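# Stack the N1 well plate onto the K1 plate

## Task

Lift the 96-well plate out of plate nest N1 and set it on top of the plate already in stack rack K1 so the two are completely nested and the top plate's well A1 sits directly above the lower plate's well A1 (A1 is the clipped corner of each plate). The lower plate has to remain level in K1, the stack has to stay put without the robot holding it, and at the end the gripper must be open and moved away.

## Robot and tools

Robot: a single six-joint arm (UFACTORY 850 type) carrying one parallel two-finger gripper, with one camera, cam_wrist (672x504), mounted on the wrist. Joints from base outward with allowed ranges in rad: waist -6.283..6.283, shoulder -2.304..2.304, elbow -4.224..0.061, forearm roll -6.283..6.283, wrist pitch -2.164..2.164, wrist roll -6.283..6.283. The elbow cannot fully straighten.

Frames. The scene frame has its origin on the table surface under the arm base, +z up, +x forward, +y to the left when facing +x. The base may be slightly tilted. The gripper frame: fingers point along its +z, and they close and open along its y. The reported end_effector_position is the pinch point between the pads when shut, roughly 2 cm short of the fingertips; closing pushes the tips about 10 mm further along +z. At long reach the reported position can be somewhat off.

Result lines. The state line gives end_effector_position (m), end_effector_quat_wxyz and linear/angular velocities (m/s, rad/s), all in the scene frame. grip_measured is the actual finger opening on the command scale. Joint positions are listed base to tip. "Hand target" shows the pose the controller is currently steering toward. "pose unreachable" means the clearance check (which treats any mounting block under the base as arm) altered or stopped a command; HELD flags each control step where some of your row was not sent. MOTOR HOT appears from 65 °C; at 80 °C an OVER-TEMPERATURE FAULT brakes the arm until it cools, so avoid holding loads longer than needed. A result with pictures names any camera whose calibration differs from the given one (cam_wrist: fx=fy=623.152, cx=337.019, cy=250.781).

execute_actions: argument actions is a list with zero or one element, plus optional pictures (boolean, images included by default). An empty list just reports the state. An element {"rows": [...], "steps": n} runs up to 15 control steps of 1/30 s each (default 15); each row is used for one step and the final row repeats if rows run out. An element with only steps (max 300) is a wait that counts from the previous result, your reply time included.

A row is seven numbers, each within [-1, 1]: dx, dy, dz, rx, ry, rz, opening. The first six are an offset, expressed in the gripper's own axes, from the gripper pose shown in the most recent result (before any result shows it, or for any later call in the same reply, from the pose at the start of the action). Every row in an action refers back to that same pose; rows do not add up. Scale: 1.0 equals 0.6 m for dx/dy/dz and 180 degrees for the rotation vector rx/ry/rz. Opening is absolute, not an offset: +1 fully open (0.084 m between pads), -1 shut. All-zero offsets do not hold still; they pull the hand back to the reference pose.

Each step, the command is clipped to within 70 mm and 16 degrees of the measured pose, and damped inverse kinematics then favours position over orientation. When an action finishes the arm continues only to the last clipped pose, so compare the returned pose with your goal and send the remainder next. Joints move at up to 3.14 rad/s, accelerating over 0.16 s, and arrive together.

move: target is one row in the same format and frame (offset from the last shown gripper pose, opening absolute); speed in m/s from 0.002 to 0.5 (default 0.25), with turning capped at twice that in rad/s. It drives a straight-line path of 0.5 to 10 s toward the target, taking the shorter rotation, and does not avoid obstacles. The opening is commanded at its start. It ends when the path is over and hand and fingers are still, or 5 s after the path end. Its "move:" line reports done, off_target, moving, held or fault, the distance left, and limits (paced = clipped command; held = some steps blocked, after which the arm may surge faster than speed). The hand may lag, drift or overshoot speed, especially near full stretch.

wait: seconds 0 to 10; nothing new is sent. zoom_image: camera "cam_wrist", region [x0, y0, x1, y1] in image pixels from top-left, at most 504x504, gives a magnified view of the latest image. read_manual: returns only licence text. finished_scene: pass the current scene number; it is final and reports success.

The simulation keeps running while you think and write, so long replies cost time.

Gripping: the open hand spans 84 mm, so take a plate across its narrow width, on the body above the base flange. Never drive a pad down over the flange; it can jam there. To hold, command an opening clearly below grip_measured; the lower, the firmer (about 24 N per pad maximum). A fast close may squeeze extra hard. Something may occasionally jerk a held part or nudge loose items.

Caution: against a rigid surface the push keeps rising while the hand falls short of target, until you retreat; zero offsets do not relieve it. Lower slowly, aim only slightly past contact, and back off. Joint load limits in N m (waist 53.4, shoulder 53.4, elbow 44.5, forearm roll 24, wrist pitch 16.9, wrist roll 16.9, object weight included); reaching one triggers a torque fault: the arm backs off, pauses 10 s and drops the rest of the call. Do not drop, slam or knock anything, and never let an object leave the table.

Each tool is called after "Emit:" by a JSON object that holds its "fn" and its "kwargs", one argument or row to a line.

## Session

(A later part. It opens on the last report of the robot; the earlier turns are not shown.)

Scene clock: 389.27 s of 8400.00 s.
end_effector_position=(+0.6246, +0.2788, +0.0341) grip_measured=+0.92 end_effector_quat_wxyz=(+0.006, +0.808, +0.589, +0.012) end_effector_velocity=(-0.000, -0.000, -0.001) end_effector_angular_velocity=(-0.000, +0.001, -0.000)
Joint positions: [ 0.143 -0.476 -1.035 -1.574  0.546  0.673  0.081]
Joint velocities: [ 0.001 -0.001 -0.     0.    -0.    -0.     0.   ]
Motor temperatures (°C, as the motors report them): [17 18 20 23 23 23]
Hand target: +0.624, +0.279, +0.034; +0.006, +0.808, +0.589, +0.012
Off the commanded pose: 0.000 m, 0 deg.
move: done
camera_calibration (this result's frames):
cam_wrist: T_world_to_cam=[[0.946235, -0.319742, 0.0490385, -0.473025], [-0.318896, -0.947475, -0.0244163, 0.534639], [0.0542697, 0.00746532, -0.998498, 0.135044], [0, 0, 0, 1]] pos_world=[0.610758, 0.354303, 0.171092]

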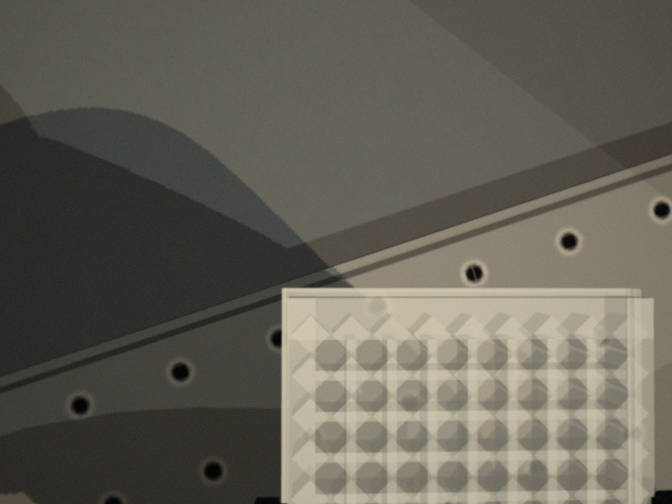

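Emit:
{"fn": "move", "kwargs": {
  "target": [0,0,-0.42,0,0,0,0.3],
  "speed": 0.12
}}

Emit:
{"fn": "move", "kwargs": {
  "target": [0,0,0,0,0,-0.612,0.3],
  "speed": 0.15
}}

Scene clock: 396.60 s of 8400.00 s.
end_effector_position=(+0.6177, +0.2778, +0.2851) grip_measured=+0.91 end_effector_quat_wxyz=(+0.006, +0.808, +0.589, +0.012) end_effector_velocity=(+0.000, -0.000, +0.003) end_effector_angular_velocity=(-0.001, -0.001, +0.000)
Joint positions: [-0.159 -0.024 -0.935 -2.14   0.846  1.105  0.081]
Joint velocities: [-0.004  0.003 -0.001 -0.004  0.004  0.002 -0.   ]
Motor temperatures (°C, as the motors report them): [17 18 20 23 23 23]
Hand target: +0.618, +0.278, +0.285; +0.006, +0.808, +0.589, +0.012
Off the commanded pose: 0.001 m, 0 deg.
After step 90, 1.73 s passed at rest.
move: done
camera_calibration (this result's frames):
cam_wrist: T_world_to_cam=[[0.946243, -0.319761, 0.0487625, -0.479027], [-0.318904, -0.947466, -0.0246496, 0.537748], [0.0540828, 0.00777398, -0.998506, 0.386111], [0, 0, 0, 1]] pos_world=[0.603884, 0.353323, 0.422148]

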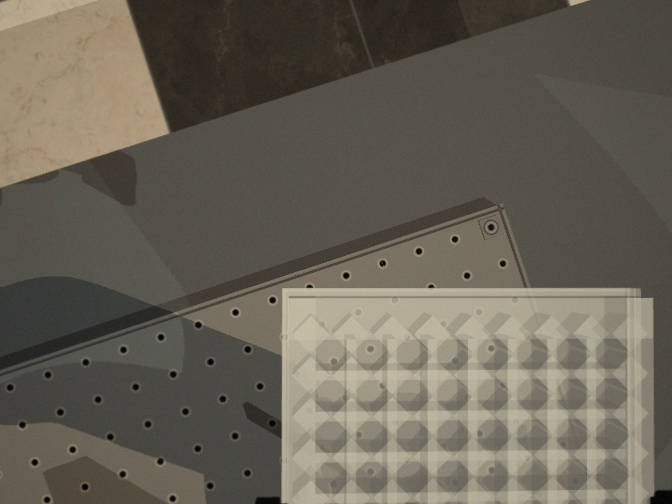

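Scene clock: 403.43 s of 8400.00 s.
end_effector_position=(+0.6177, +0.2778, +0.2851) grip_measured=+0.91 end_effector_quat_wxyz=(+0.013, -0.020, +1.000, +0.002) end_effector_velocity=(+0.000, +0.000, -0.000) end_effector_angular_velocity=(+0.002, -0.001, +0.012)
Joint positions: [-0.159 -0.024 -0.935 -2.14   0.846 -0.816  0.081]
Joint velocities: [-0.001 -0.     0.001  0.003  0.001 -0.016 -0.   ]
Motor temperatures (°C, as the motors report them): [17 18 20 23 23 23]
Hand target: +0.618, +0.278, +0.285; +0.013, -0.020, +1.000, +0.002
Off the commanded pose: 0.000 m, 0 deg.
move: done
camera_calibration (this result's frames):
cam_wrist: T_world_to_cam=[[-0.0257389, 0.999244, 0.0291335, -0.239501], [0.999588, 0.0253545, 0.0134885, -0.55786], [0.0127396, 0.0294687, -0.999485, 0.405901], [0, 0, 0, 1]] pos_world=[0.546295, 0.241503, 0.420194]

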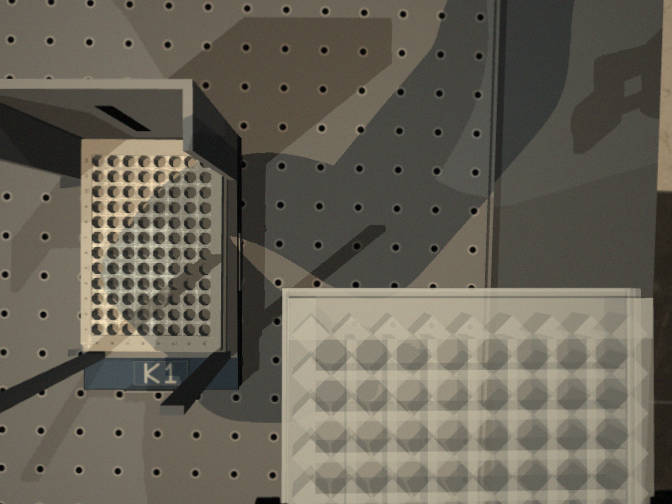

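Emit:
{"fn": "move", "kwargs": {
  "target": [0.105,-0.231,0.13,0,0,0,0.3],
  "speed": 0.12
}}

Scene clock: 410.03 s of 8400.00 s.
end_effector_position=(+0.5628, +0.1375, +0.2054) grip_measured=+0.91 end_effector_quat_wxyz=(+0.013, -0.020, +1.000, +0.002) end_effector_velocity=(-0.001, -0.002, -0.001) end_effector_angular_velocity=(-0.000, -0.001, +0.002)
Joint positions: [-0.294 -0.24  -0.771 -1.869  0.765 -1.349  0.081]
Joint velocities: [-0.002 -0.004  0.002  0.005 -0.001 -0.011 -0.   ]
Motor temperatures (°C, as the motors report them): [17 18 20 23 23 23]
Hand target: +0.563, +0.137, +0.205; +0.013, -0.020, +1.000, +0.002
Off the commanded pose: 0.001 m, 0 deg.
After step 90, 1.67 s passed at rest.
move: done
camera_calibration (this result's frames):
cam_wrist: T_world_to_cam=[[-0.0258665, 0.999247, 0.0289149, -0.098288], [0.999582, 0.0254803, 0.013646, -0.49841], [0.012899, 0.0292557, -0.999489, 0.331023], [0, 0, 0, 1]] pos_world=[0.491389, 0.101229, 0.340497]

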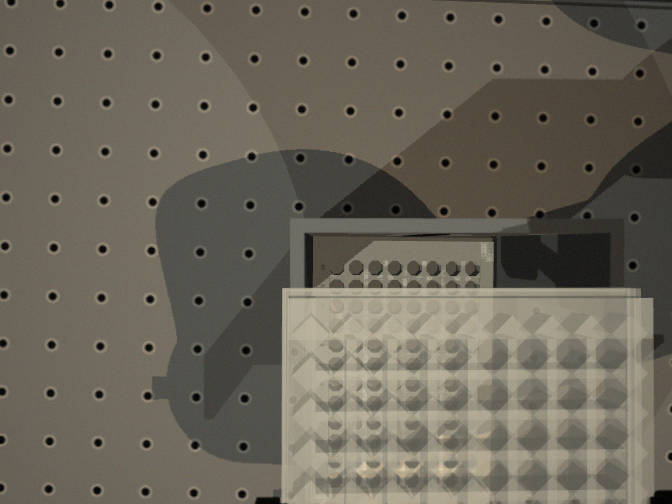

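Emit:
{"fn": "move", "kwargs": {
  "target": [0.0207,0.01,0,0,0,0,0.3],
  "speed": 0.05
}}

Emit:
{"fn": "execute_actions", "kwargs": {
  "actions": []
}}

Scene clock: 415.57 s of 8400.00 s.
end_effector_position=(+0.5503, +0.1429, +0.2051) grip_measured=+0.91 end_effector_quat_wxyz=(+0.013, -0.020, +1.000, +0.002) end_effector_velocity=(-0.002, +0.001, -0.000) end_effector_angular_velocity=(+0.001, +0.001, -0.001)
Joint positions: [-0.288 -0.213 -0.734 -1.855  0.759 -1.361  0.081]
Joint velocities: [ 0.001  0.003  0.005  0.002 -0.    -0.001  0.   ]
Motor temperatures (°C, as the motors report them): [17 18 20 23 23 23]
Hand target: +0.550, +0.143, +0.205; +0.013, -0.020, +1.000, +0.002
Off the commanded pose: 0.000 m, 0 deg.
After step 90, 1.73 s passed at rest.
move: done
camera_calibration (this result's frames):
cam_wrist: T_world_to_cam=[[-0.0258575, 0.999248, 0.0288999, -0.103963], [0.999583, 0.0254721, 0.0136256, -0.486054], [0.0128792, 0.0292401, -0.999489, 0.330717], [0, 0, 0, 1]] pos_world=[0.478904, 0.106596, 0.340176]

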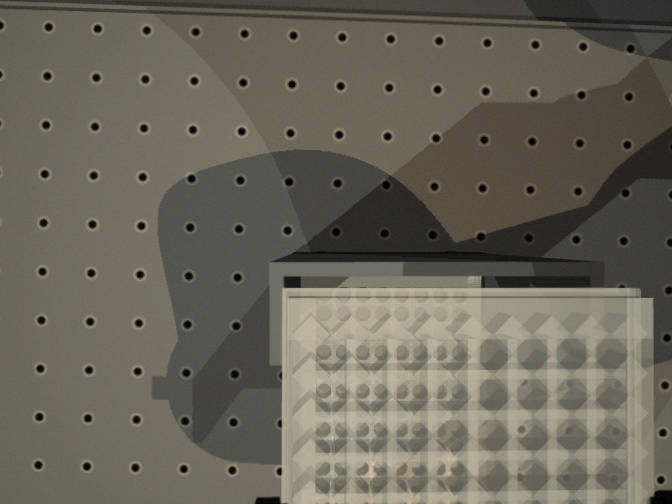

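Scene clock: 415.57 s of 8400.00 s.
end_effector_position=(+0.5503, +0.1429, +0.2051) grip_measured=+0.91 end_effector_quat_wxyz=(+0.013, -0.020, +1.000, +0.002) end_effector_velocity=(-0.002, +0.001, -0.000) end_effector_angular_velocity=(+0.001, +0.001, -0.001)
Joint positions: [-0.288 -0.213 -0.734 -1.855  0.759 -1.361  0.081]
Joint velocities: [ 0.001  0.003  0.005  0.002 -0.    -0.001  0.   ]
Motor temperatures (°C, as the motors report them): [17 18 20 23 23 23]
Hand target: +0.550, +0.143, +0.205; +0.013, -0.020, +1.000, +0.002
Off the commanded pose: 0.000 m, 0 deg.
camera_calibration (this result's frames):
cam_wrist: T_world_to_cam=[[-0.0258575, 0.999248, 0.0288999, -0.103963], [0.999583, 0.0254721, 0.0136256, -0.486054], [0.0128792, 0.0292401, -0.999489, 0.330717], [0, 0, 0, 1]] pos_world=[0.478904, 0.106596, 0.340176]

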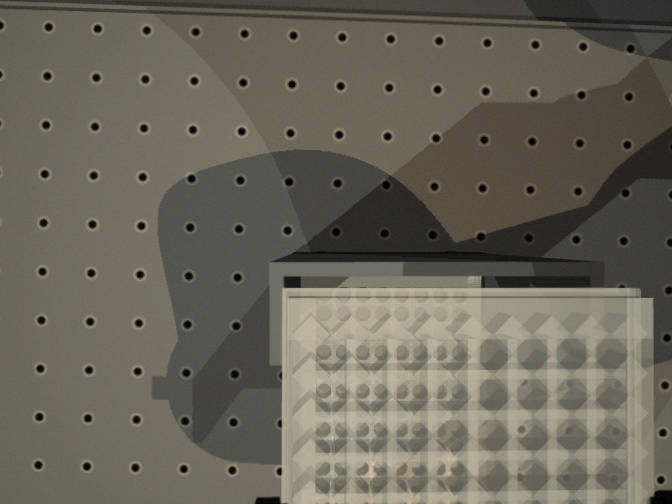

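Emit:
{"fn": "move", "kwargs": {
  "target": [0.0032,0.0006,0.125,0,0,0,0.3],
  "speed": 0.03
}}

Scene clock: 421.30 s of 8400.00 s.
end_effector_position=(+0.5504, +0.1434, +0.1305) grip_measured=+0.92 end_effector_quat_wxyz=(+0.013, -0.020, +1.000, +0.002) end_effector_velocity=(+0.000, -0.000, -0.002) end_effector_angular_velocity=(-0.000, -0.001, -0.001)
Joint positions: [-0.176 -0.356 -0.756 -1.63   0.689 -1.527  0.081]
Joint velocities: [ 0.003 -0.004 -0.001  0.008 -0.001 -0.006  0.   ]
Motor temperatures (°C, as the motors report them): [17 18 20 23 23 23]
Hand target: +0.550, +0.143, +0.130; +0.013, -0.020, +1.000, +0.002
Off the commanded pose: 0.000 m, 0 deg.
move: done
camera_calibration (this result's frames):
cam_wrist: T_world_to_cam=[[-0.0257934, 0.999259, 0.0285845, -0.102245], [0.999585, 0.0254145, 0.01354, -0.485065], [0.0128035, 0.0289218, -0.9995, 0.256238], [0, 0, 0, 1]] pos_world=[0.478945, 0.107086, 0.265601]

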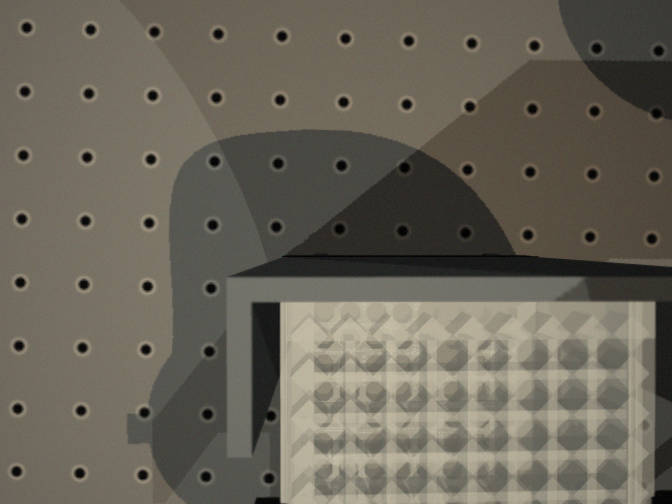

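Still held. Continue down.

Emit:
{"fn": "move", "kwargs": {
  "target": [0.001,0,0.05,0,0,0,0.3],
  "speed": 0.015
}}

Scene clock: 424.83 s of 8400.00 s.
end_effector_position=(+0.5505, +0.1434, +0.1008) grip_measured=+0.92 end_effector_quat_wxyz=(+0.013, -0.020, +1.000, +0.002) end_effector_velocity=(+0.000, -0.000, -0.002) end_effector_angular_velocity=(-0.001, -0.001, +0.001)
Joint positions: [-0.134 -0.417 -0.775 -1.538  0.673 -1.594  0.081]
Joint velocities: [ 0.003 -0.004 -0.002  0.007 -0.002 -0.006  0.   ]
Motor temperatures (°C, as the motors report them): [17 18 20 23 23 23]
Hand target: +0.551, +0.143, +0.101; +0.013, -0.020, +1.000, +0.002
Off the commanded pose: 0.000 m, 0 deg.
move: done
camera_calibration (this result's frames):
cam_wrist: T_world_to_cam=[[-0.0257334, 0.999261, 0.0285491, -0.101481], [0.999588, 0.0253579, 0.0134389, -0.484815], [0.012705, 0.0288831, -0.999502, 0.226579], [0, 0, 0, 1]] pos_world=[0.479125, 0.107156, 0.235878]

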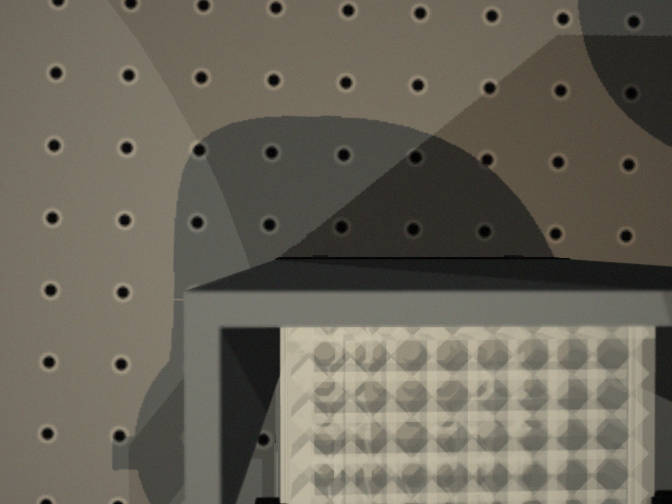

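Emit:
{"fn": "move", "kwargs": {
  "target": [0,0,0.04,0,0,0,0.3],
  "speed": 0.01
}}

Scene clock: 428.50 s of 8400.00 s.
end_effector_position=(+0.5510, +0.1435, +0.0770) grip_measured=+0.92 end_effector_quat_wxyz=(+0.013, -0.020, +1.000, +0.002) end_effector_velocity=(-0.000, -0.000, -0.002) end_effector_angular_velocity=(-0.001, +0.001, +0.000)
Joint positions: [-0.101 -0.468 -0.795 -1.468  0.664 -1.645  0.081]
Joint velocities: [ 0.003 -0.004 -0.001  0.005 -0.001 -0.004  0.   ]
Motor temperatures (°C, as the motors report them): [17 18 20 23 23 23]
Hand target: +0.551, +0.143, +0.077; +0.013, -0.020, +1.000, +0.002
Off the commanded pose: 0.000 m, 0 deg.
move: done
camera_calibration (this result's frames):
cam_wrist: T_world_to_cam=[[-0.0256166, 0.999264, 0.0285388, -0.100905], [0.999595, 0.0252497, 0.0131442, -0.484942], [0.0124139, 0.0288639, -0.999506, 0.202956], [0, 0, 0, 1]] pos_world=[0.479641, 0.107217, 0.212109]

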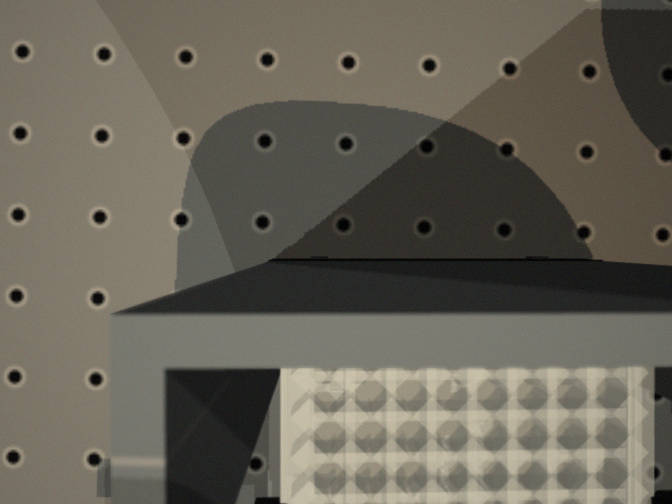

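Emit:
{"fn": "move", "kwargs": {
  "target": [0,0,0.03,0,0,0,0.3],
  "speed": 0.008
}}

Scene clock: 432.50 s of 8400.00 s.
end_effector_position=(+0.5523, +0.1435, +0.0600) grip_measured=+0.95 end_effector_quat_wxyz=(+0.014, -0.020, +1.000, +0.002) end_effector_velocity=(-0.000, -0.001, -0.001) end_effector_angular_velocity=(+0.005, -0.001, -0.003)
Joint positions: [-0.079 -0.506 -0.813 -1.418  0.66  -1.681  0.082]
Joint velocities: [-0.001 -0.005 -0.001  0.004  0.006 -0.003  0.   ]
Motor temperatures (°C, as the motors report them): [17 18 20 23 24 23]
Hand target: +0.552, +0.144, +0.059; +0.013, -0.020, +1.000, +0.002
Off the commanded pose: 0.001 m, 0 deg.
move: done
camera_calibration (this result's frames):
cam_wrist: T_world_to_cam=[[-0.0257067, 0.999252, 0.0288838, -0.100354], [0.999568, 0.0252818, 0.0149815, -0.48611], [0.0142401, 0.0292565, -0.99947, 0.184851], [0, 0, 0, 1]] pos_world=[0.480688, 0.107161, 0.194934]

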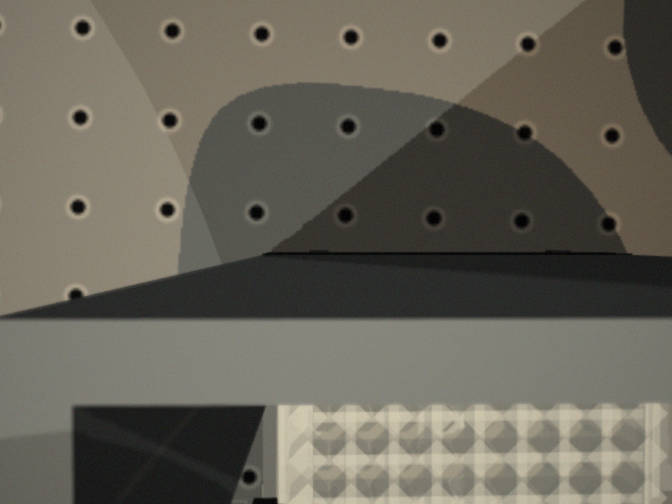

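Emit:
{"fn": "move", "kwargs": {
  "target": [0,0,-0.012,0,0,0,1],
  "speed": 0.02
}}

Emit:
{"fn": "move", "kwargs": {
  "target": [-0.1,0,-0.35,0,0,0,1],
  "speed": 0.1
}}

Scene clock: 435.50 s of 8400.00 s.
end_effector_position=(+0.5520, +0.1435, +0.0669) grip_measured=+1.00 end_effector_quat_wxyz=(+0.014, -0.020, +1.000, +0.002) end_effector_velocity=(+0.001, -0.000, +0.002) end_effector_angular_velocity=(-0.001, -0.001, -0.000)
Joint positions: [-0.088 -0.491 -0.806 -1.437  0.662 -1.667  0.084]
Joint velocities: [-0.002  0.003  0.    -0.004 -0.001  0.003 -0.   ]
Motor temperatures (°C, as the motors report them): [17 18 20 23 24 23]
Hand target: +0.552, +0.143, +0.067; +0.014, -0.020, +1.000, +0.002
Off the commanded pose: 0.000 m, 0 deg.
move: done
camera_calibration (this result's frames):
cam_wrist: T_world_to_cam=[[-0.0256349, 0.999251, 0.0289825, -0.100596], [0.999573, 0.0252152, 0.0147569, -0.485853], [0.014015, 0.0293484, -0.999471, 0.191913], [0, 0, 0, 1]] pos_world=[0.480377, 0.107139, 0.201896]

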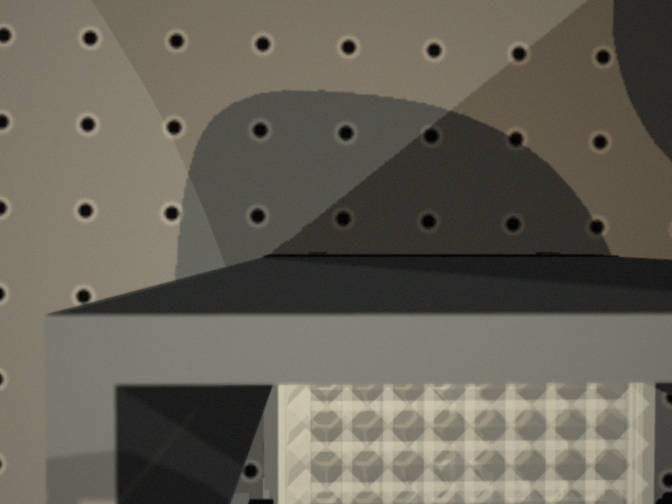

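Scene clock: 438.13 s of 8400.00 s.
end_effector_position=(+0.6060, +0.1452, +0.2776) grip_measured=+1.00 end_effector_quat_wxyz=(+0.013, -0.020, +1.000, +0.002) end_effector_velocity=(+0.001, -0.000, +0.002) end_effector_angular_velocity=(-0.001, +0.000, -0.001)
Joint positions: [-0.373 -0.189 -0.902 -2.072  0.878 -1.145  0.084]
Joint velocities: [-0.003  0.002 -0.003 -0.006  0.003  0.006 -0.   ]
Motor temperatures (°C, as the motors report them): [17 18 20 23 24 23]
Hand target: +0.606, +0.145, +0.278; +0.014, -0.020, +1.000, +0.002
Off the commanded pose: 0.001 m, 0 deg.
move: done
camera_calibration (this result's frames):
cam_wrist: T_world_to_cam=[[-0.0256179, 0.999241, 0.0293567, -0.107219], [0.999575, 0.0251957, 0.0146614, -0.542944], [0.0139106, 0.0297199, -0.999461, 0.401742], [0, 0, 0, 1]] pos_world=[0.534378, 0.108878, 0.412633]

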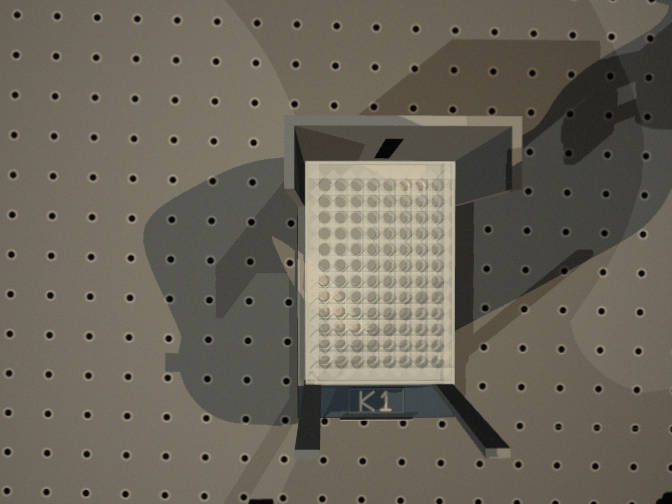

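Looks stacked.

Emit:
{"fn": "finished_scene", "kwargs": {
  "scene": 1
}}

The scene is finished: the task was done.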